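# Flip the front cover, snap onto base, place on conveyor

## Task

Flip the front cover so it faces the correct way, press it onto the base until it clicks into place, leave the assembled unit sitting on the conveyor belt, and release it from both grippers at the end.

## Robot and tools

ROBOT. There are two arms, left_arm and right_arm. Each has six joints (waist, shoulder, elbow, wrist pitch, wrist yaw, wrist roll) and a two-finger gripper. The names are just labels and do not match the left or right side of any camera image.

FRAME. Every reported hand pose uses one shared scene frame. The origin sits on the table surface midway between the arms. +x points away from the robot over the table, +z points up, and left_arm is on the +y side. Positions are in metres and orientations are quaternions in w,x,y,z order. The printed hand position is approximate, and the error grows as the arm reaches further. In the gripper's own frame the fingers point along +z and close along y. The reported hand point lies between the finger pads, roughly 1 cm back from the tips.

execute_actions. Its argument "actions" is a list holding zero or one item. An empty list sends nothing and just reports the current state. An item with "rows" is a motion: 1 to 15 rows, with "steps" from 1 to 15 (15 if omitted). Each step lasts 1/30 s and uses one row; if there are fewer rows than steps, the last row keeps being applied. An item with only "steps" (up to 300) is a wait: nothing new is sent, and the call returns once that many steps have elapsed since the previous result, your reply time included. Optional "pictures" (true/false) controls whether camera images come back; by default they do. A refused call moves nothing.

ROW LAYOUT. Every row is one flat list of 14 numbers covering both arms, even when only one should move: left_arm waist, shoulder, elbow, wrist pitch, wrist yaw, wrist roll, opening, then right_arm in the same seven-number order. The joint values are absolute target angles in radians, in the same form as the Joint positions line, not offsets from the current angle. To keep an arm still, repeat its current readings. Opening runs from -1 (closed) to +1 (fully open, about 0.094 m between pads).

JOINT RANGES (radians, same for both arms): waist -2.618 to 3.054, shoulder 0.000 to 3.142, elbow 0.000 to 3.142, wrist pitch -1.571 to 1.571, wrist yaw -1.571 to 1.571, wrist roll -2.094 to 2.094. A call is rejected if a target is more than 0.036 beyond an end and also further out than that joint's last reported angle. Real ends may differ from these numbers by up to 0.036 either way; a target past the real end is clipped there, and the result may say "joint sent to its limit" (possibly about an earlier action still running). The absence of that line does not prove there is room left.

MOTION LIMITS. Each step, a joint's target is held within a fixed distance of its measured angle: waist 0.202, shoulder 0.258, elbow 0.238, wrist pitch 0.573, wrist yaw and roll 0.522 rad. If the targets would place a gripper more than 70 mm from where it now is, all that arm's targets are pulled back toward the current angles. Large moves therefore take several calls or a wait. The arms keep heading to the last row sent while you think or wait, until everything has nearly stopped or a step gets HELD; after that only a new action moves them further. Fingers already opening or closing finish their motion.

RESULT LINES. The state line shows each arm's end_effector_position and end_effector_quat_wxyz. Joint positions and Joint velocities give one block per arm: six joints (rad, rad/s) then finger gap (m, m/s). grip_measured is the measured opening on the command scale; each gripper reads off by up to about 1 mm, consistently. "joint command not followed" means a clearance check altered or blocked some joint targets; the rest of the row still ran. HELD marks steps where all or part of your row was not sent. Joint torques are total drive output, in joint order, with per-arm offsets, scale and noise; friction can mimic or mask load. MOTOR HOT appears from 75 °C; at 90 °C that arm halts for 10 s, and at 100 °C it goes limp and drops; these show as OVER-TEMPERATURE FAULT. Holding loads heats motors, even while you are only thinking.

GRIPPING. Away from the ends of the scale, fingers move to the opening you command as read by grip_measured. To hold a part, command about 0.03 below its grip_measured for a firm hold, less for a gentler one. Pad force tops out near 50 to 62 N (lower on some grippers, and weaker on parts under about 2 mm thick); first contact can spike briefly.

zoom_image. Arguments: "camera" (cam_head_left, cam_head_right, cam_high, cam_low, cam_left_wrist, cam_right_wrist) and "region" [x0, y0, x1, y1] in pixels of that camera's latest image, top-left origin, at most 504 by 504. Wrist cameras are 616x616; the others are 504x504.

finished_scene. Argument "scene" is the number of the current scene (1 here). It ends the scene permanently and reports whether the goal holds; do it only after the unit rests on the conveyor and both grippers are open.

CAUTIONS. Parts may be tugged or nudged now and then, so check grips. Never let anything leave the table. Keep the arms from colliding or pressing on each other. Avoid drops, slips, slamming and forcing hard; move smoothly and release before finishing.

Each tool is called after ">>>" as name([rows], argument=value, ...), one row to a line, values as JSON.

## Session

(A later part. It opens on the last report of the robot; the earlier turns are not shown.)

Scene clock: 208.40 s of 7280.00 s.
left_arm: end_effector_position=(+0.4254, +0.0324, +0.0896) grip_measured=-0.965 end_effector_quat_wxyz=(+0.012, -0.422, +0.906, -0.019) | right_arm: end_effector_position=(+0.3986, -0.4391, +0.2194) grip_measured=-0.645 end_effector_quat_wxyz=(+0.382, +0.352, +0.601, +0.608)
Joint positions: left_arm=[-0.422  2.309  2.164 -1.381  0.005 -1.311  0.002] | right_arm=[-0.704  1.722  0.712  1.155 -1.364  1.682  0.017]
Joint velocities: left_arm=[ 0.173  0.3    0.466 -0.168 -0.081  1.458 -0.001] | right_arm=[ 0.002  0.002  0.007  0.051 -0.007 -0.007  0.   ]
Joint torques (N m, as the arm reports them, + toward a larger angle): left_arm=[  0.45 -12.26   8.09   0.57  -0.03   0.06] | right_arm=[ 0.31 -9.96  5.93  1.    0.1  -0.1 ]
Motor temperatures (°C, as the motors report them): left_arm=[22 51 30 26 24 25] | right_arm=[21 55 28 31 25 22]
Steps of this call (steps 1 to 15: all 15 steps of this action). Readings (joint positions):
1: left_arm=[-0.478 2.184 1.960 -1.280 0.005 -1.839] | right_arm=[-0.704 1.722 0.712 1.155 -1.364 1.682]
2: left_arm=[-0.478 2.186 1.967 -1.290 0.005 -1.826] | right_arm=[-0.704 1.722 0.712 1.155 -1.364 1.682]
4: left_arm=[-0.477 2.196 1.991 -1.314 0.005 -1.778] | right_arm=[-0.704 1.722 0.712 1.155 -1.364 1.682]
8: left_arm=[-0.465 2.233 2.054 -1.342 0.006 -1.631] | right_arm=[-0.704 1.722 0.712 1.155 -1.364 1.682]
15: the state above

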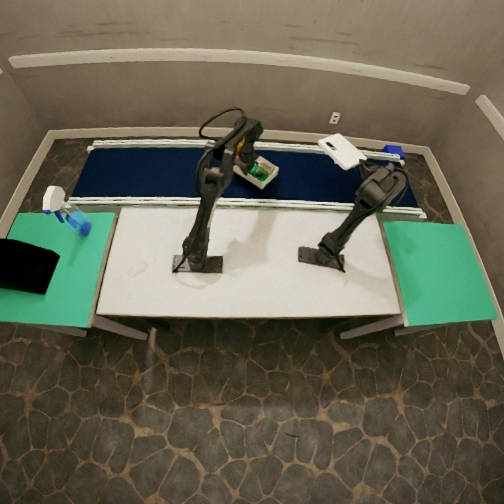

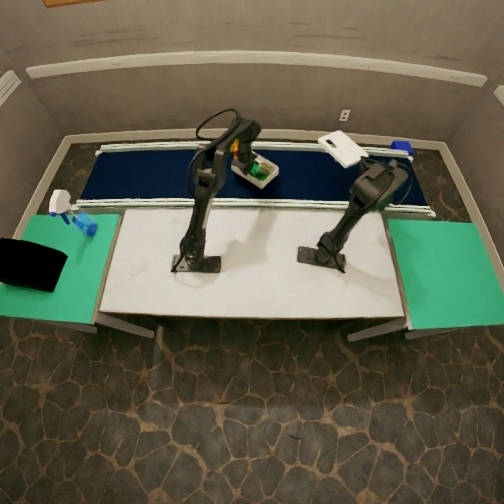

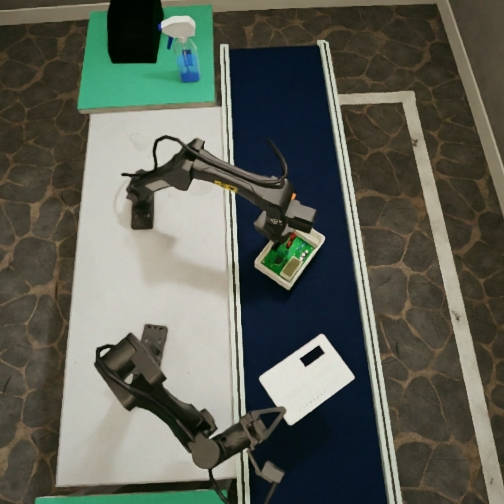

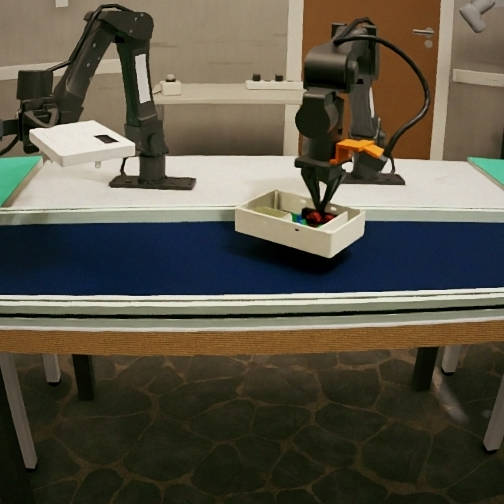

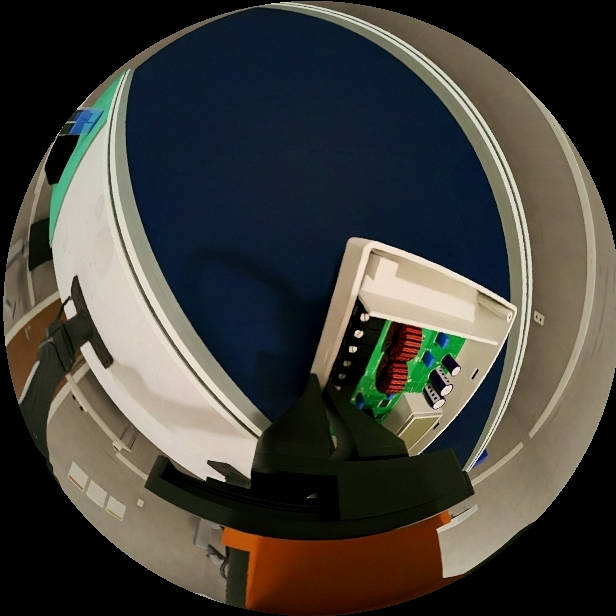

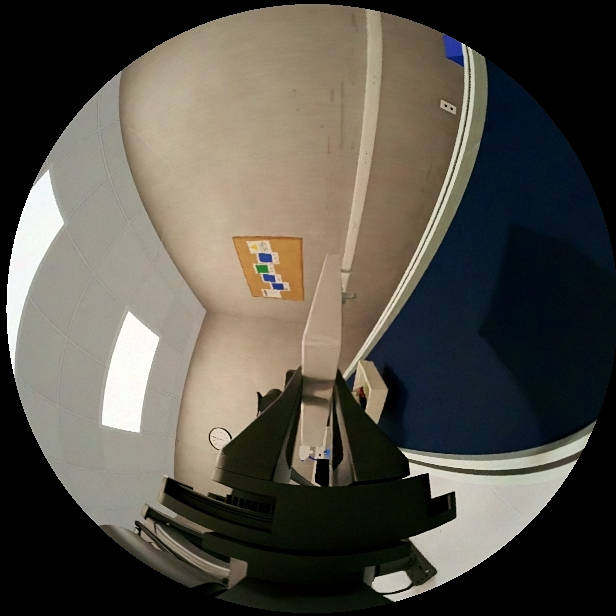

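>>> execute_actions([
  {"rows":[[-0.4,2.325,2.24,-1.424,0,-1.05,-1,-0.7,1.7,0.7,1.155,-1.36,1.67,-0.68],[-0.395,2.335,2.256,-1.43,0,-0.99,-1,-0.7,1.7,0.7,1.155,-1.36,1.67,-0.68],[-0.39,2.345,2.272,-1.436,0,-0.92,-1,-0.7,1.7,0.7,1.155,-1.36,1.67,-0.68],[-0.385,2.355,2.288,-1.442,0,-0.84,-1,-0.7,1.7,0.7,1.155,-1.36,1.67,-0.68],[-0.38,2.365,2.304,-1.448,0,-0.76,-1,-0.7,1.7,0.7,1.155,-1.36,1.67,-0.68],[-0.375,2.375,2.32,-1.454,0,-0.68,-1,-0.7,1.7,0.7,1.155,-1.36,1.67,-0.68],[-0.37,2.385,2.336,-1.46,0,-0.6,-1,-0.7,1.7,0.7,1.155,-1.36,1.67,-0.68],[-0.365,2.395,2.352,-1.466,0,-0.52,-1,-0.7,1.7,0.7,1.155,-1.36,1.67,-0.68],[-0.36,2.405,2.368,-1.472,0,-0.44,-1,-0.7,1.7,0.7,1.155,-1.36,1.67,-0.68],[-0.355,2.415,2.384,-1.478,0,-0.36,-1,-0.7,1.7,0.7,1.155,-1.36,1.67,-0.68],[-0.35,2.425,2.4,-1.484,0,-0.28,-1,-0.7,1.7,0.7,1.155,-1.36,1.67,-0.68],[-0.345,2.435,2.416,-1.49,0,-0.2,-1,-0.7,1.7,0.7,1.155,-1.36,1.67,-0.68],[-0.34,2.445,2.432,-1.496,0,-0.12,-1,-0.7,1.7,0.7,1.155,-1.36,1.67,-0.68],[-0.335,2.455,2.448,-1.5,0,-0.04,-1,-0.7,1.7,0.7,1.155,-1.36,1.67,-0.68],[-0.33,2.465,2.464,-1.505,0,0.04,-1,-0.7,1.7,0.7,1.155,-1.36,1.67,-0.68]]},
], pictures=false)

>>> execute_actions([
  {"rows":[[-0.325,2.465,2.464,-1.505,0,0.12,-1,-0.7,1.7,0.7,1.155,-1.36,1.67,-0.68],[-0.32,2.465,2.464,-1.505,0,0.2,-1,-0.7,1.7,0.7,1.155,-1.36,1.67,-0.68],[-0.32,2.465,2.464,-1.505,0,0.28,-1,-0.7,1.7,0.7,1.155,-1.36,1.67,-0.68],[-0.32,2.465,2.464,-1.505,0,0.36,-1,-0.7,1.7,0.7,1.155,-1.36,1.67,-0.68],[-0.32,2.465,2.464,-1.505,0,0.44,-1,-0.7,1.7,0.7,1.155,-1.36,1.67,-0.68],[-0.32,2.465,2.464,-1.505,0,0.52,-1,-0.7,1.7,0.7,1.155,-1.36,1.67,-0.68],[-0.32,2.465,2.464,-1.505,0,0.6,-1,-0.7,1.7,0.7,1.155,-1.36,1.67,-0.68],[-0.32,2.465,2.464,-1.505,0,0.68,-1,-0.7,1.7,0.7,1.155,-1.36,1.67,-0.68],[-0.32,2.465,2.464,-1.505,0,0.76,-1,-0.7,1.7,0.7,1.155,-1.36,1.67,-0.68],[-0.32,2.465,2.464,-1.505,0,0.84,-1,-0.7,1.7,0.7,1.155,-1.36,1.67,-0.68],[-0.32,2.465,2.464,-1.505,0,0.92,-1,-0.7,1.7,0.7,1.155,-1.36,1.67,-0.68],[-0.32,2.465,2.464,-1.505,0,1.0,-1,-0.7,1.7,0.7,1.155,-1.36,1.67,-0.68],[-0.32,2.465,2.464,-1.505,0,1.09,-1,-0.7,1.7,0.7,1.155,-1.36,1.67,-0.68],[-0.32,2.465,2.464,-1.505,0,1.18,-1,-0.7,1.7,0.7,1.155,-1.36,1.67,-0.68],[-0.32,2.465,2.464,-1.505,0,1.28,-1,-0.7,1.7,0.7,1.155,-1.36,1.67,-0.68]]},
], pictures=false)

>>> execute_actions([
  {"rows":[[-0.32,2.465,2.45,-1.5,0,1.28,-1,-0.7,1.7,0.7,1.155,-1.36,1.67,-0.68],[-0.32,2.465,2.44,-1.49,0,1.28,-1,-0.7,1.7,0.7,1.155,-1.36,1.67,-0.68],[-0.32,2.465,2.43,-1.48,0,1.28,-1,-0.7,1.7,0.7,1.155,-1.36,1.67,-0.68],[-0.32,2.465,2.42,-1.47,0,1.28,-1,-0.7,1.7,0.7,1.155,-1.36,1.67,-0.68],[-0.32,2.465,2.41,-1.46,0,1.28,-1,-0.7,1.7,0.7,1.155,-1.36,1.67,-0.68],[-0.32,2.465,2.4,-1.45,0,1.28,-1,-0.7,1.7,0.7,1.155,-1.36,1.67,-0.68],[-0.32,2.465,2.39,-1.44,0,1.28,-1,-0.7,1.7,0.7,1.155,-1.36,1.67,-0.68],[-0.32,2.465,2.38,-1.43,0,1.28,-1,-0.7,1.7,0.7,1.155,-1.36,1.67,-0.68],[-0.32,2.465,2.37,-1.42,0,1.28,-1,-0.7,1.7,0.7,1.155,-1.36,1.67,-0.68],[-0.32,2.465,2.36,-1.41,0,1.28,-1,-0.7,1.7,0.7,1.155,-1.36,1.67,-0.68]]},
], pictures=false)

>>> execute_actions([
  {"steps":15},
])

Scene clock: 241.53 s of 7280.00 s.
left_arm: end_effector_position=(+0.4629, +0.0564, +0.0836) grip_measured=-0.965 end_effector_quat_wxyz=(+0.023, +0.036, +0.999, -0.007) | right_arm: end_effector_position=(+0.3986, -0.4391, +0.2194) grip_measured=-0.645 end_effector_quat_wxyz=(+0.382, +0.352, +0.601, +0.608)
Joint positions: left_arm=[-0.347  2.459  2.406 -1.468 -0.001 -0.292  0.002] | right_arm=[-0.704  1.722  0.712  1.155 -1.364  1.682  0.017]
Joint velocities: left_arm=[ 0.168  0.281  0.442 -0.212 -0.007  2.234  0.   ] | right_arm=[-0.007 -0.012 -0.002 -0.037 -0.051 -0.051 -0.001]
Joint torques (N m, as the arm reports them, + toward a larger angle): left_arm=[  0.63 -12.8    7.98   0.49  -0.04  -0.16] | right_arm=[ 0.31 -9.97  5.92  1.    0.1  -0.1 ]
Motor temperatures (°C, as the motors report them): left_arm=[22 53 33 26 24 25] | right_arm=[21 55 28 31 25 22]
Steps of this call (steps 1 to 30: the robot went on to your last target; steps 31 to 90: nothing new was sent; then 29.63 s passed at rest; steps 91 to 105: all 15 steps of this action). Readings (joint positions):
91: left_arm=[-0.407 2.330 2.193 -1.409 0.003 -1.100] | right_arm=[-0.704 1.722 0.712 1.155 -1.364 1.682]
92: left_arm=[-0.407 2.334 2.202 -1.415 0.003 -1.082] | right_arm=[-0.704 1.722 0.712 1.155 -1.364 1.682]
94: left_arm=[-0.405 2.348 2.230 -1.423 0.003 -1.018] | right_arm=[-0.704 1.722 0.712 1.155 -1.364 1.682]
98: left_arm=[-0.390 2.385 2.295 -1.435 0.002 -0.797] | right_arm=[-0.704 1.722 0.712 1.155 -1.364 1.682]
105: the state above

Scene clock: 242.03 s of 7280.00 s.
left_arm: end_effector_position=(+0.4692, +0.0685, +0.0815) grip_measured=-0.965 end_effector_quat_wxyz=(+0.021, +0.582, +0.813, +0.011) | right_arm: end_effector_position=(+0.3986, -0.4391, +0.2194) grip_measured=-0.645 end_effector_quat_wxyz=(+0.382, +0.352, +0.601, +0.608)
Joint positions: left_arm=[-0.322  2.479  2.433 -1.479 -0.009  0.905  0.002] | right_arm=[-0.704  1.722  0.712  1.155 -1.364  1.682  0.017]
Joint velocities: left_arm=[ 0.017 -0.022 -0.012 -0.022 -0.022  2.527 -0.001] | right_arm=[-0.017 -0.017 -0.017  0.007 -0.066 -0.022  0.   ]
Joint torques (N m, as the arm reports them, + toward a larger angle): left_arm=[  0.19 -12.9    7.92   0.38   0.02  -0.01] | right_arm=[ 0.31 -9.96  5.93  1.    0.1  -0.1 ]
Motor temperatures (°C, as the motors report them): left_arm=[22 53 33 26 24 25] | right_arm=[21 55 28 31 25 22]
Steps of this call (steps 1 to 15: all 15 steps of this action). Readings (joint positions):
1: left_arm=[-0.341 2.468 2.418 -1.470 -0.002 -0.215] | right_arm=[-0.704 1.722 0.712 1.155 -1.364 1.682]
2: left_arm=[-0.336 2.473 2.424 -1.470 -0.002 -0.137] | right_arm=[-0.704 1.722 0.712 1.155 -1.364 1.682]
4: left_arm=[-0.328 2.478 2.428 -1.472 -0.005 0.020] | right_arm=[-0.704 1.722 0.712 1.155 -1.364 1.682]
8: left_arm=[-0.322 2.479 2.431 -1.478 -0.009 0.336] | right_arm=[-0.704 1.722 0.712 1.155 -1.364 1.682]
15: the state above

Scene clock: 242.53 s of 7280.00 s.
left_arm: end_effector_position=(+0.4674, +0.0692, +0.0618) grip_measured=-0.965 end_effector_quat_wxyz=(+0.009, +0.717, +0.697, +0.010) | right_arm: end_effector_position=(+0.3986, -0.4391, +0.2194) grip_measured=-0.645 end_effector_quat_wxyz=(+0.382, +0.352, +0.601, +0.608)
Joint positions: left_arm=[-0.322  2.481  2.359 -1.424 -0.01   1.261  0.002] | right_arm=[-0.704  1.722  0.712  1.155 -1.364  1.682  0.017]
Joint velocities: left_arm=[-0.017 -0.022  0.012  0.022 -0.081  0.095  0.   ] | right_arm=[0.017 0.012 0.002 0.081 0.037 0.022 0.   ]
Joint torques (N m, as the arm reports them, + toward a larger angle): left_arm=[  0.17 -13.19   5.81   0.58   0.02   0.07] | right_arm=[ 0.31 -9.96  5.91  1.    0.11 -0.1 ]
Motor temperatures (°C, as the motors report them): left_arm=[22 54 33 26 24 25] | right_arm=[21 55 28 31 25 22]
Steps of this call (steps 1 to 15: all 15 steps of this action). Readings (joint positions):
1: left_arm=[-0.322 2.479 2.433 -1.479 -0.010 0.980] | right_arm=[-0.704 1.722 0.712 1.155 -1.364 1.682]
2: left_arm=[-0.322 2.479 2.433 -1.479 -0.010 1.040] | right_arm=[-0.704 1.722 0.712 1.155 -1.364 1.682]
4: left_arm=[-0.322 2.479 2.431 -1.478 -0.010 1.125] | right_arm=[-0.704 1.722 0.712 1.155 -1.364 1.682]
8: left_arm=[-0.322 2.479 2.402 -1.458 -0.010 1.214] | right_arm=[-0.704 1.722 0.712 1.155 -1.364 1.682]
15: the state above

Scene clock: 243.03 s of 7280.00 s.
left_arm: end_effector_position=(+0.4706, +0.0681, +0.0619) grip_measured=-0.965 end_effector_quat_wxyz=(+0.015, +0.721, +0.693, +0.013) | right_arm: end_effector_position=(+0.3986, -0.4391, +0.2194) grip_measured=-0.645 end_effector_quat_wxyz=(+0.382, +0.352, +0.601, +0.608)
Joint positions: left_arm=[-0.322  2.481  2.359 -1.411 -0.01   1.273  0.002] | right_arm=[-0.704  1.722  0.712  1.155 -1.364  1.682  0.017]
Joint velocities: left_arm=[ 0.002 -0.012  0.012  0.022 -0.022  0.037  0.   ] | right_arm=[-0.002  0.002 -0.002 -0.051  0.022  0.037  0.   ]
Joint torques (N m, as the arm reports them, + toward a larger angle): left_arm=[  0.2  -13.08   5.74   0.6    0.04   0.07] | right_arm=[ 0.3  -9.97  5.92  1.    0.1  -0.1 ]
Motor temperatures (°C, as the motors report them): left_arm=[22 54 33 26 24 25] | right_arm=[21 55 28 31 25 22]
Steps of this call (steps 1 to 15: the robot went on to your last target). Readings (joint positions):
1: left_arm=[-0.322 2.481 2.359 -1.421 -0.010 1.264] | right_arm=[-0.704 1.722 0.712 1.155 -1.364 1.682]
2: left_arm=[-0.322 2.481 2.359 -1.419 -0.010 1.266] | right_arm=[-0.704 1.722 0.712 1.155 -1.364 1.682]
4: left_arm=[-0.322 2.481 2.359 -1.415 -0.010 1.269] | right_arm=[-0.704 1.722 0.712 1.155 -1.364 1.682]
8: left_arm=[-0.322 2.481 2.359 -1.412 -0.010 1.272] | right_arm=[-0.704 1.722 0.712 1.155 -1.364 1.682]
15: the state above

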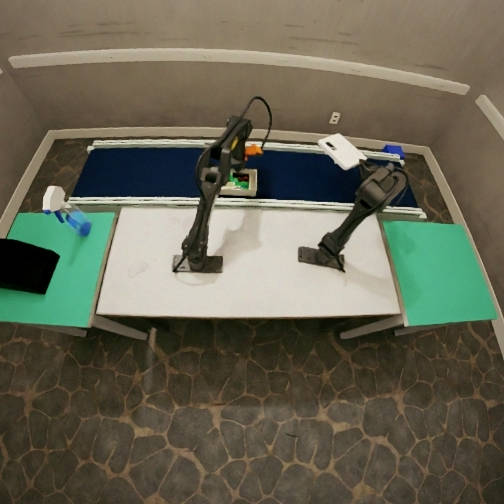

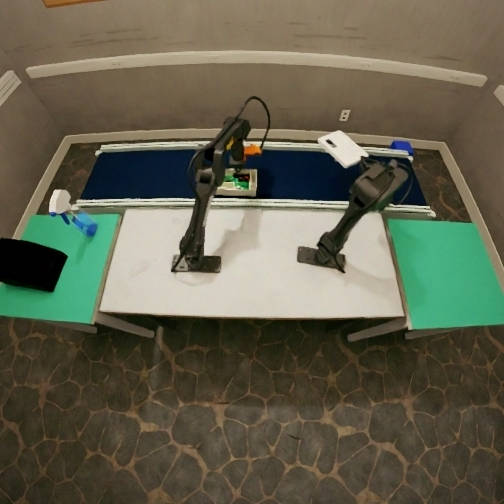

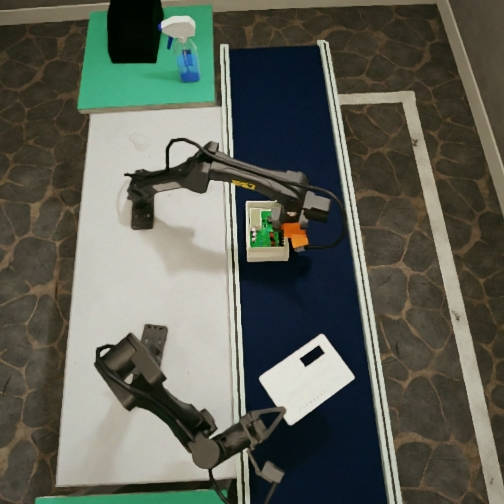

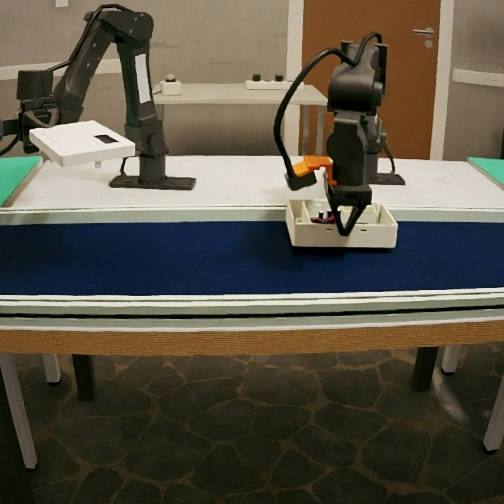

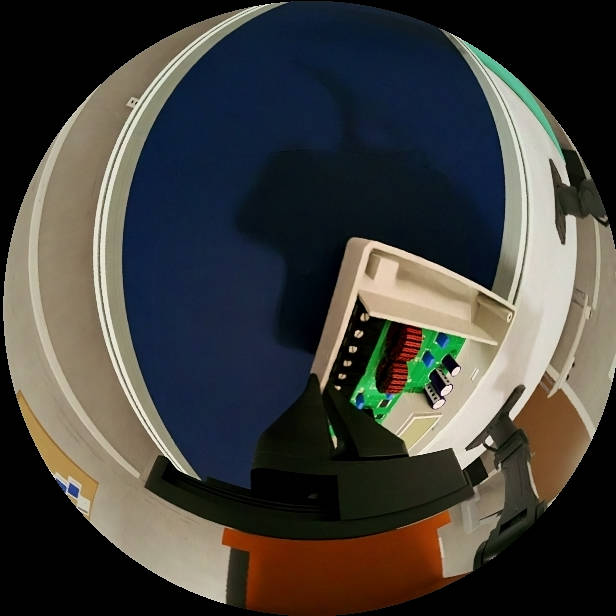

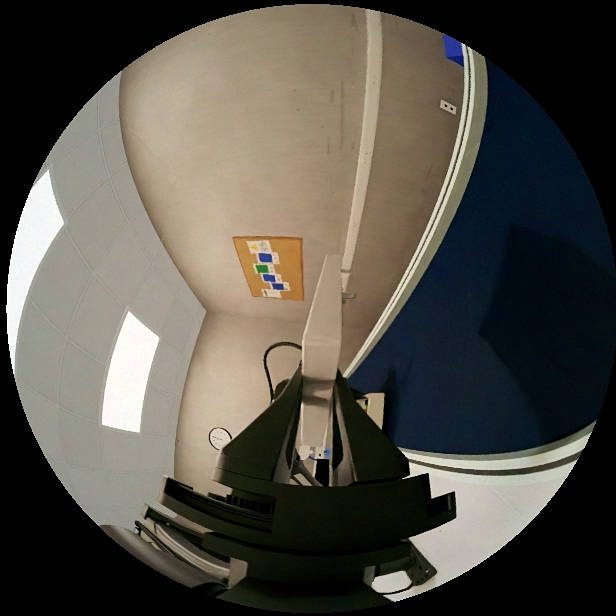

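>>> execute_actions([
  {"rows":[[-0.32,2.465,2.39,-1.42,0,1.28,-1,-0.7,1.7,0.7,1.155,-1.36,1.67,-0.68],[-0.32,2.475,2.41,-1.43,0,1.28,-1,-0.7,1.7,0.7,1.155,-1.36,1.67,-0.68],[-0.32,2.485,2.43,-1.44,0,1.28,-1,-0.7,1.7,0.7,1.155,-1.36,1.67,-0.68],[-0.32,2.495,2.45,-1.45,0,1.28,-1,-0.7,1.7,0.7,1.155,-1.36,1.67,-0.68],[-0.32,2.505,2.47,-1.46,0,1.28,-1,-0.7,1.7,0.7,1.155,-1.36,1.67,-0.68],[-0.32,2.515,2.49,-1.47,0,1.28,-1,-0.7,1.7,0.7,1.155,-1.36,1.67,-0.68],[-0.32,2.525,2.51,-1.48,0,1.28,-1,-0.7,1.7,0.7,1.155,-1.36,1.67,-0.68],[-0.32,2.535,2.53,-1.49,0,1.28,-1,-0.7,1.7,0.7,1.155,-1.36,1.67,-0.68],[-0.32,2.545,2.55,-1.5,0,1.28,-1,-0.7,1.7,0.7,1.155,-1.36,1.67,-0.68],[-0.32,2.555,2.57,-1.51,0,1.28,-1,-0.7,1.7,0.7,1.155,-1.36,1.67,-0.68],[-0.32,2.565,2.585,-1.52,0,1.28,-1,-0.7,1.7,0.7,1.155,-1.36,1.67,-0.68],[-0.32,2.573,2.585,-1.52,0,1.28,-1,-0.7,1.7,0.7,1.155,-1.36,1.67,-0.68],[-0.32,2.58,2.585,-1.52,0,1.28,-1,-0.7,1.7,0.7,1.155,-1.36,1.67,-0.68],[-0.32,2.586,2.585,-1.52,0,1.28,-1,-0.7,1.7,0.7,1.155,-1.36,1.67,-0.68],[-0.32,2.592,2.585,-1.52,0,1.28,-1,-0.7,1.7,0.7,1.155,-1.36,1.67,-0.68]]},
], pictures=false)

>>> execute_actions([
  {"steps":15},
])

>>> zoom_image(camera="cam_low", region=[260,130,420,280])

Scene clock: 255.23 s of 7280.00 s.
left_arm: end_effector_position=(+0.4923, +0.0604, +0.0664) grip_measured=-0.965 end_effector_quat_wxyz=(+0.037, +0.721, +0.692, +0.024) | right_arm: end_effector_position=(+0.3986, -0.4391, +0.2194) grip_measured=-0.645 end_effector_quat_wxyz=(+0.382, +0.352, +0.601, +0.608)
Joint positions: left_arm=[-0.322  2.58   2.559 -1.462 -0.01   1.274  0.002] | right_arm=[-0.704  1.722  0.712  1.155 -1.364  1.682  0.017]
Joint velocities: left_arm=[ 0.002  0.149  0.046 -0.183 -0.037 -0.007  0.   ] | right_arm=[ 0.002 -0.002 -0.007  0.037  0.022 -0.022  0.   ]
Joint torques (N m, as the arm reports them, + toward a larger angle): left_arm=[  0.16 -12.34   7.3    0.22   0.04   0.03] | right_arm=[ 0.33 -9.96  5.92  1.    0.1  -0.1 ]
Motor temperatures (°C, as the motors report them): left_arm=[22 55 32 26 24 25] | right_arm=[21 54 28 31 25 22]
Steps of this call (steps 1 to 15: the robot went on to your last target; steps 16 to 90: nothing new was sent; then 8.70 s passed at rest; steps 91 to 105: all 15 steps of this action). Readings (joint positions):
91: left_arm=[-0.322 2.481 2.359 -1.410 -0.010 1.274] | right_arm=[-0.704 1.722 0.712 1.155 -1.364 1.682]
92: left_arm=[-0.322 2.482 2.362 -1.412 -0.010 1.274] | right_arm=[-0.704 1.722 0.712 1.155 -1.364 1.682]
94: left_arm=[-0.322 2.493 2.388 -1.417 -0.010 1.274] | right_arm=[-0.704 1.722 0.712 1.155 -1.364 1.682]
98: left_arm=[-0.322 2.526 2.469 -1.428 -0.010 1.274] | right_arm=[-0.704 1.722 0.712 1.155 -1.364 1.682]
105: the state above

Scene clock: 255.73 s of 7280.00 s.
left_arm: end_effector_position=(+0.4866, +0.0630, +0.0521) grip_measured=-0.965 end_effector_quat_wxyz=(+0.015, +0.722, +0.692, +0.015) | right_arm: end_effector_position=(+0.3986, -0.4391, +0.2194) grip_measured=-0.645 end_effector_quat_wxyz=(+0.382, +0.352, +0.601, +0.608)
Joint positions: left_arm=[-0.322  2.609  2.559 -1.481 -0.013  1.275  0.002] | right_arm=[-0.704  1.722  0.712  1.155 -1.364  1.682  0.017]
Joint velocities: left_arm=[-0.002  0.007  0.007 -0.051  0.022  0.022 -0.001] | right_arm=[-0.027  0.017 -0.007 -0.066  0.051 -0.066 -0.   ]
Joint torques (N m, as the arm reports them, + toward a larger angle): left_arm=[  0.27 -13.55   7.52   0.22   0.05   0.01] | right_arm=[ 0.32 -9.96  5.92  1.    0.1  -0.1 ]
Motor temperatures (°C, as the motors report them): left_arm=[22 55 32 26 24 25] | right_arm=[21 54 28 31 25 22]
Steps of this call (steps 1 to 15: the robot went on to your last target). Readings (joint positions):
1: left_arm=[-0.322 2.586 2.559 -1.465 -0.010 1.274] | right_arm=[-0.704 1.722 0.712 1.155 -1.364 1.682]
2: left_arm=[-0.322 2.592 2.559 -1.468 -0.010 1.274] | right_arm=[-0.704 1.722 0.712 1.155 -1.364 1.682]
4: left_arm=[-0.322 2.603 2.559 -1.475 -0.010 1.274] | right_arm=[-0.704 1.722 0.712 1.155 -1.364 1.682]
8: left_arm=[-0.322 2.609 2.559 -1.479 -0.012 1.275] | right_arm=[-0.704 1.722 0.712 1.155 -1.364 1.682]
15: the state above

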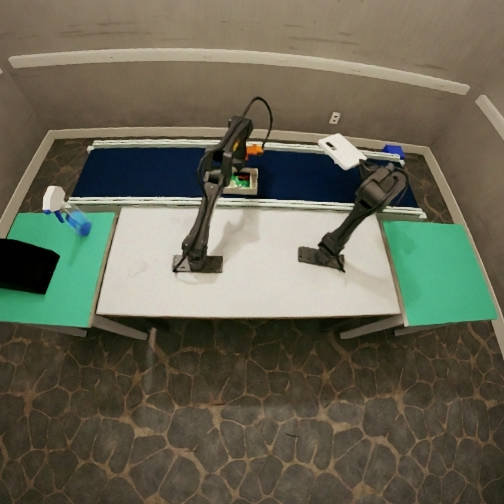

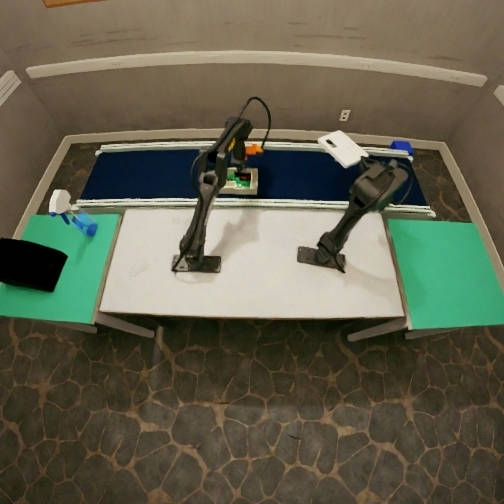

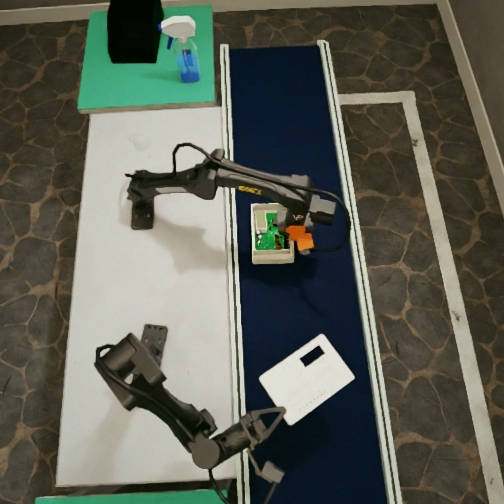

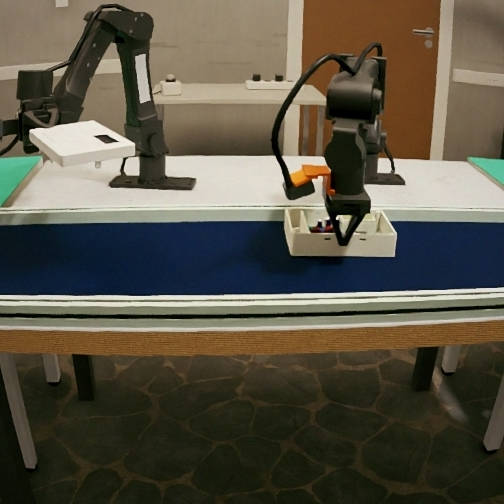

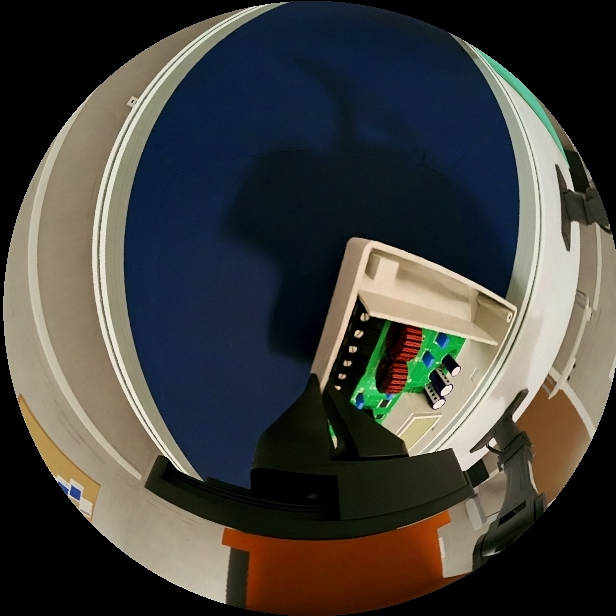

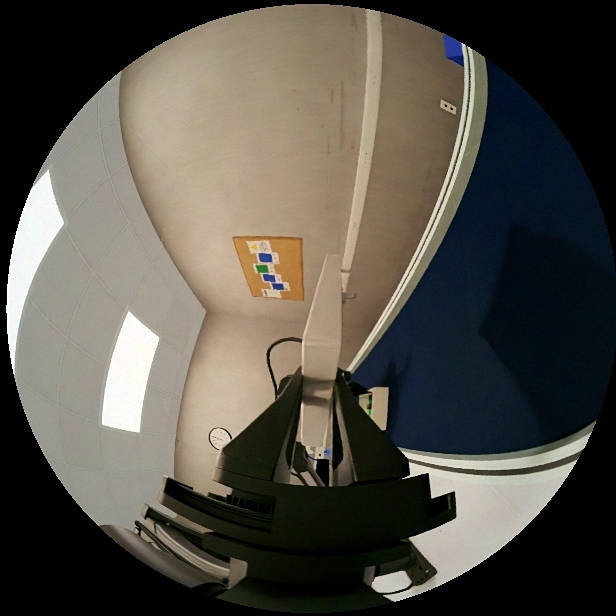

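Region (260, 130, 420, 280) of cam_low's 504x504 image, scaled by 3.150, with more detail than that image has; it fills the top 472 rows of this view, and the rest is white.

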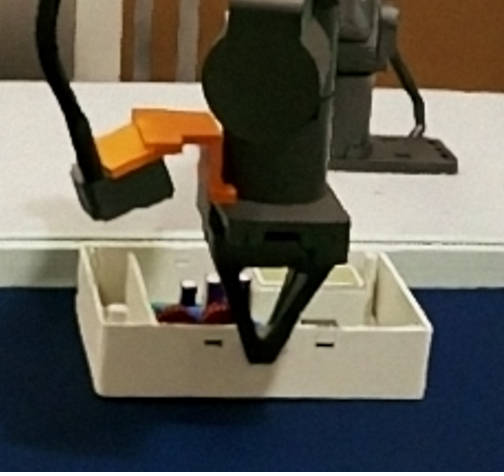

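>>> execute_actions([
  {"rows":[[-0.32,2.605,2.575,-1.5,0,1.28,-1,-0.7,1.7,0.7,1.155,-1.36,1.67,-0.68],[-0.32,2.61,2.575,-1.5,0,1.28,-1,-0.7,1.7,0.7,1.155,-1.36,1.67,-0.68],[-0.32,2.61,2.575,-1.5,0,1.28,-1,-0.7,1.7,0.7,1.155,-1.36,1.67,-0.68],[-0.32,2.61,2.575,-1.5,0,1.28,-1,-0.7,1.7,0.7,1.155,-1.36,1.67,-0.68],[-0.32,2.61,2.575,-1.5,0,1.28,-1,-0.7,1.7,0.7,1.155,-1.36,1.67,-0.68],[-0.32,2.61,2.575,-1.5,0,1.28,-1,-0.7,1.7,0.7,1.155,-1.36,1.67,-0.68],[-0.32,2.61,2.575,-1.5,0,1.28,-1,-0.7,1.7,0.7,1.155,-1.36,1.67,-0.68],[-0.32,2.61,2.575,-1.5,0,1.28,-0.95,-0.7,1.7,0.7,1.155,-1.36,1.67,-0.68],[-0.32,2.61,2.575,-1.5,0,1.28,-0.92,-0.7,1.7,0.7,1.155,-1.36,1.67,-0.68],[-0.32,2.61,2.575,-1.5,0,1.28,-0.88,-0.7,1.7,0.7,1.155,-1.36,1.67,-0.68],[-0.32,2.6,2.575,-1.5,0,1.28,-0.84,-0.7,1.7,0.7,1.155,-1.36,1.67,-0.68]]},
], pictures=false)

>>> execute_actions([
  {"rows":[[-0.32,2.58,2.575,-1.5,0,1.28,-0.84,-0.68,1.72,0.72,1.155,-1.36,1.67,-0.68],[-0.32,2.57,2.575,-1.51,0,1.28,-0.84,-0.65,1.74,0.74,1.155,-1.36,1.67,-0.68],[-0.32,2.56,2.575,-1.52,0,1.28,-0.8,-0.62,1.76,0.76,1.155,-1.36,1.67,-0.68],[-0.32,2.55,2.575,-1.52,0,1.28,-0.75,-0.59,1.78,0.78,1.155,-1.36,1.67,-0.68],[-0.32,2.54,2.575,-1.52,0,1.28,-0.7,-0.56,1.8,0.8,1.155,-1.36,1.67,-0.68],[-0.32,2.53,2.575,-1.52,0,1.28,-0.7,-0.53,1.82,0.82,1.155,-1.36,1.67,-0.68],[-0.32,2.52,2.575,-1.52,0,1.28,-0.7,-0.5,1.84,0.84,1.155,-1.36,1.67,-0.68],[-0.32,2.5,2.575,-1.52,0,1.28,-0.7,-0.47,1.86,0.86,1.155,-1.36,1.67,-0.68],[-0.32,2.48,2.575,-1.52,0,1.28,-0.7,-0.44,1.88,0.88,1.155,-1.36,1.67,-0.68],[-0.32,2.46,2.575,-1.52,0,1.28,-0.7,-0.41,1.9,0.9,1.155,-1.36,1.67,-0.68],[-0.32,2.44,2.56,-1.52,0,1.28,-0.7,-0.38,1.92,0.92,1.155,-1.36,1.67,-0.68],[-0.32,2.41,2.53,-1.52,0,1.28,-0.7,-0.35,1.94,0.94,1.155,-1.36,1.67,-0.68],[-0.32,2.38,2.5,-1.52,0,1.28,-0.7,-0.32,1.96,0.96,1.155,-1.36,1.67,-0.68],[-0.32,2.35,2.46,-1.52,0,1.28,-0.7,-0.29,1.98,0.98,1.155,-1.36,1.67,-0.68],[-0.32,2.32,2.42,-1.52,0,1.28,-0.7,-0.26,2.0,1.0,1.155,-1.36,1.67,-0.68]]},
], pictures=false)

>>> execute_actions([
  {"rows":[[-0.28,2.27,2.36,-1.5,0,1.28,-0.7,-0.23,2.01,1.0,1.165,-1.36,1.67,-0.68],[-0.24,2.22,2.3,-1.5,0,1.28,-0.7,-0.2,2.02,1.0,1.175,-1.36,1.67,-0.68],[-0.2,2.17,2.24,-1.5,0,1.28,-0.7,-0.17,2.03,1.0,1.185,-1.36,1.67,-0.68],[-0.16,2.12,2.18,-1.5,0,1.28,-0.7,-0.14,2.04,1.0,1.195,-1.36,1.67,-0.68],[-0.12,2.07,2.12,-1.5,0,1.28,-0.7,-0.11,2.05,1.0,1.205,-1.36,1.67,-0.68],[-0.08,2.02,2.06,-1.5,0,1.28,-0.7,-0.08,2.06,1.0,1.215,-1.36,1.67,-0.68],[-0.04,1.97,2.0,-1.5,0,1.28,-0.7,-0.05,2.07,1.0,1.225,-1.36,1.67,-0.68],[0,1.92,1.94,-1.5,0,1.28,-0.7,-0.02,2.08,1.0,1.235,-1.36,1.67,-0.68],[0.04,1.87,1.88,-1.5,0,1.28,-0.7,0.01,2.09,1.0,1.245,-1.36,1.67,-0.68],[0.08,1.82,1.82,-1.5,0,1.28,-0.7,0.04,2.1,1.0,1.255,-1.36,1.67,-0.68],[0.12,1.77,1.76,-1.5,0,1.28,-0.7,0.07,2.11,1.0,1.265,-1.36,1.67,-0.68],[0.16,1.72,1.7,-1.5,0,1.28,-0.7,0.1,2.12,1.0,1.275,-1.36,1.67,-0.68],[0.2,1.67,1.65,-1.5,0,1.28,-0.7,0.13,2.13,1.0,1.285,-1.36,1.67,-0.68],[0.24,1.62,1.6,-1.5,0,1.28,-0.7,0.16,2.14,1.0,1.295,-1.36,1.67,-0.68],[0.28,1.57,1.55,-1.5,0,1.28,-0.7,0.19,2.15,1.0,1.305,-1.36,1.67,-0.68]]},
], pictures=false)

>>> execute_actions([
  {"steps":15},
])

Scene clock: 288.87 s of 7280.00 s.
left_arm: end_effector_position=(+0.4864, +0.0631, +0.0513) grip_measured=-0.842 end_effector_quat_wxyz=(+0.014, +0.722, +0.692, +0.014) | right_arm: end_effector_position=(+0.3986, -0.4391, +0.2194) grip_measured=-0.645 end_effector_quat_wxyz=(+0.382, +0.352, +0.601, +0.608)
Joint positions: left_arm=[-0.322  2.611  2.559 -1.481 -0.013  1.275  0.007] | right_arm=[-0.704  1.722  0.712  1.155 -1.364  1.682  0.017]
Joint velocities: left_arm=[ 0.002  0.007  0.012 -0.022  0.066  0.022  0.001] | right_arm=[-0.007  0.002 -0.007 -0.051 -0.051 -0.066 -0.   ]
Joint torques (N m, as the arm reports them, + toward a larger angle): left_arm=[  0.16 -13.18   6.78   0.45   0.07   0.01] | right_arm=[ 0.31 -9.96  5.92  1.01  0.1  -0.1 ]
Motor temperatures (°C, as the motors report them): left_arm=[22 59 33 25 24 25] | right_arm=[21 54 28 31 25 22]
Steps of this call (steps 1 to 15: the robot went on to your last target; steps 16 to 90: nothing new was sent; then 29.63 s passed at rest; steps 91 to 105: all 15 steps of this action). Readings (joint positions):
91: left_arm=[-0.322 2.609 2.559 -1.481 -0.013 1.275] | right_arm=[-0.704 1.722 0.712 1.155 -1.364 1.682]
92: left_arm=[-0.322 2.610 2.559 -1.481 -0.013 1.275] | right_arm=[-0.704 1.722 0.712 1.155 -1.364 1.682]
94: left_arm=[-0.322 2.611 2.559 -1.481 -0.013 1.275] | right_arm=[-0.704 1.722 0.712 1.155 -1.364 1.682]
98: left_arm=[-0.322 2.611 2.559 -1.481 -0.013 1.275] | right_arm=[-0.704 1.722 0.712 1.155 -1.364 1.682]
105: the state above

Scene clock: 289.37 s of 7280.00 s.
left_arm: end_effector_position=(+0.4760, +0.0667, +0.1360) grip_measured=-0.702 end_effector_quat_wxyz=(+0.073, +0.719, +0.690, +0.044) | right_arm: end_effector_position=(+0.4837, -0.3237, +0.1993) grip_measured=-0.645 end_effector_quat_wxyz=(+0.255, +0.236, +0.656, +0.670)
Joint positions: left_arm=[-0.322  2.393  2.487 -1.494 -0.013  1.275  0.014] | right_arm=[-0.322  1.962  0.94   1.154 -1.363  1.682  0.017]
Joint velocities: left_arm=[ 0.007 -1.033 -0.916  0.051 -0.007  0.007  0.001] | right_arm=[ 0.828  0.564  0.564 -0.007 -0.007  0.022  0.001]
Joint torques (N m, as the arm reports them, + toward a larger angle): left_arm=[  0.13 -12.25   4.54   0.68   0.07   0.  ] | right_arm=[ 0.9  -9.98  9.35  1.    0.07 -0.11]
Motor temperatures (°C, as the motors report them): left_arm=[22 59 33 25 24 25] | right_arm=[21 54 28 31 25 22]
Steps of this call (steps 1 to 15: all 15 steps of this action). Readings (joint positions):
1: left_arm=[-0.322 2.611 2.559 -1.481 -0.013 1.275] | right_arm=[-0.703 1.722 0.712 1.155 -1.364 1.682]
2: left_arm=[-0.322 2.609 2.559 -1.481 -0.013 1.275] | right_arm=[-0.697 1.723 0.712 1.155 -1.363 1.682]
4: left_arm=[-0.322 2.603 2.559 -1.486 -0.013 1.275] | right_arm=[-0.661 1.739 0.725 1.155 -1.363 1.682]
8: left_arm=[-0.322 2.565 2.559 -1.491 -0.013 1.275] | right_arm=[-0.535 1.819 0.801 1.155 -1.363 1.682]
15: the state above

Scene clock: 289.87 s of 7280.00 s.
left_arm: end_effector_position=(+0.3105, +0.2964, +0.1830) grip_measured=-0.702 end_effector_quat_wxyz=(+0.016, +0.505, +0.863, +0.021) | right_arm: end_effector_position=(+0.4733, -0.1281, +0.1518) grip_measured=-0.645 end_effector_quat_wxyz=(+0.081, +0.103, +0.694, +0.708)
Joint positions: left_arm=[ 0.232  1.682  1.641 -1.479 -0.01   1.275  0.014] | right_arm=[ 0.13   2.128  0.976  1.231 -1.36   1.682  0.017]
Joint velocities: left_arm=[ 1.043 -1.531 -1.492 -0.037 -0.051 -0.066 -0.   ] | right_arm=[ 0.828  0.276 -0.012  0.3   -0.066 -0.007 -0.001]
Joint torques (N m, as the arm reports them, + toward a larger angle): left_arm=[-1.38 -7.79  5.7   0.43  0.12 -0.02] | right_arm=[  0.69 -10.83   8.7    1.31   0.03  -0.07]
Motor temperatures (°C, as the motors report them): left_arm=[22 59 33 25 24 25] | right_arm=[21 54 28 31 25 22]
Steps of this call (steps 1 to 15: all 15 steps of this action). Readings (joint positions):
1: left_arm=[-0.320 2.355 2.449 -1.492 -0.012 1.275] | right_arm=[-0.292 1.980 0.958 1.154 -1.362 1.682]
2: left_arm=[-0.313 2.312 2.401 -1.489 -0.008 1.275] | right_arm=[-0.262 1.995 0.969 1.154 -1.361 1.682]
4: left_arm=[-0.277 2.220 2.288 -1.487 -0.000 1.275] | right_arm=[-0.203 2.017 0.976 1.156 -1.360 1.682]
8: left_arm=[-0.112 2.044 2.069 -1.481 0.002 1.275] | right_arm=[-0.080 2.059 0.976 1.173 -1.360 1.682]
15: the state above

Scene clock: 290.37 s of 7280.00 s.
left_arm: end_effector_position=(+0.2750, +0.3054, +0.1919) grip_measured=-0.702 end_effector_quat_wxyz=(+0.013, +0.480, +0.877, +0.022) | right_arm: end_effector_position=(+0.4613, -0.0992, +0.1470) grip_measured=-0.645 end_effector_quat_wxyz=(+0.061, +0.071, +0.696, +0.711)
Joint positions: left_arm=[ 0.289  1.568  1.558 -1.511 -0.014  1.275  0.014] | right_arm=[ 0.198  2.15   0.976  1.271 -1.366  1.682  0.017]
Joint velocities: left_arm=[-0.022 -0.002 -0.012  0.007 -0.066 -0.007  0.   ] | right_arm=[-0.002 -0.027 -0.022  0.066 -0.022 -0.051 -0.   ]
Joint torques (N m, as the arm reports them, + toward a larger angle): left_arm=[-0.69 -5.02  4.9   0.71  0.08  0.01] | right_arm=[ -0.72 -11.4    8.47   1.3    0.09  -0.1 ]
Motor temperatures (°C, as the motors report them): left_arm=[22 59 33 25 24 25] | right_arm=[21 54 28 31 25 22]
Steps of this call (steps 1 to 15: the robot went on to your last target). Readings (joint positions):
1: left_arm=[0.264 1.636 1.600 -1.487 -0.012 1.275] | right_arm=[0.158 2.137 0.976 1.239 -1.360 1.682]
2: left_arm=[0.285 1.603 1.578 -1.500 -0.015 1.275] | right_arm=[0.180 2.143 0.976 1.244 -1.362 1.682]
4: left_arm=[0.294 1.571 1.567 -1.512 -0.016 1.275] | right_arm=[0.204 2.150 0.976 1.249 -1.365 1.682]
8: left_arm=[0.289 1.568 1.560 -1.511 -0.014 1.275] | right_arm=[0.200 2.150 0.976 1.263 -1.366 1.682]
15: the state above

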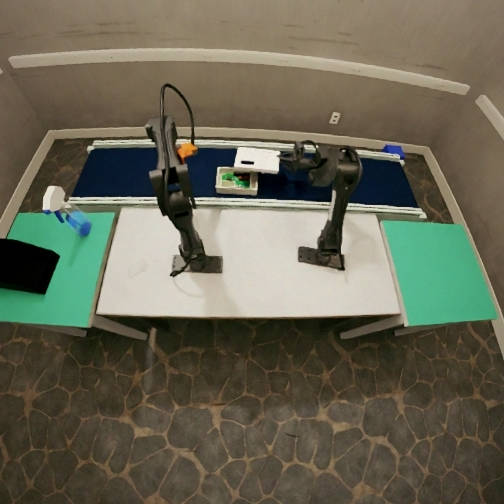

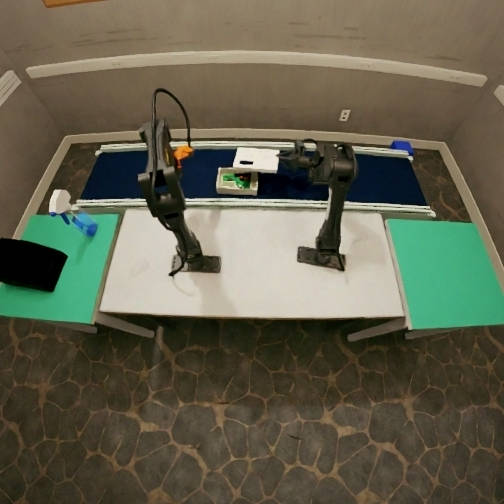

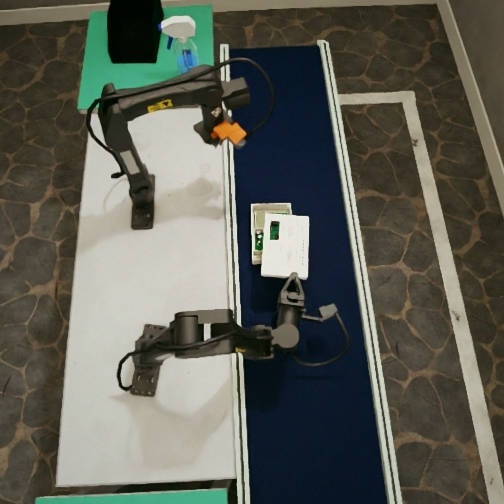

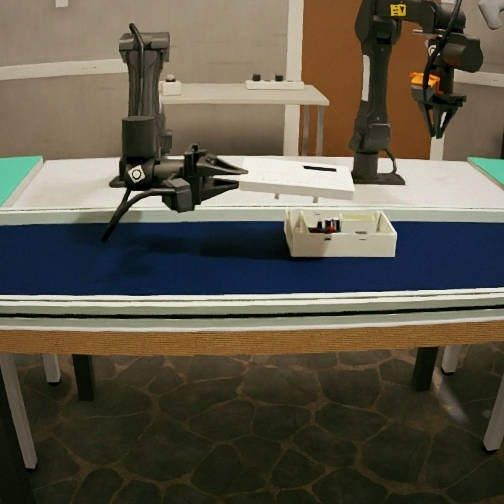

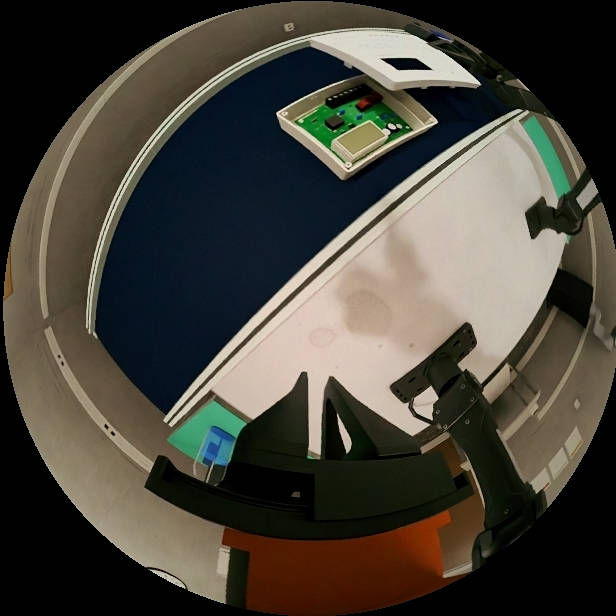

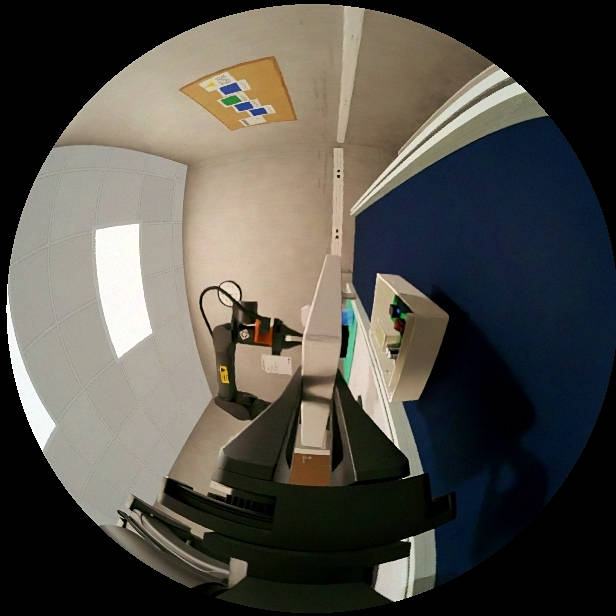

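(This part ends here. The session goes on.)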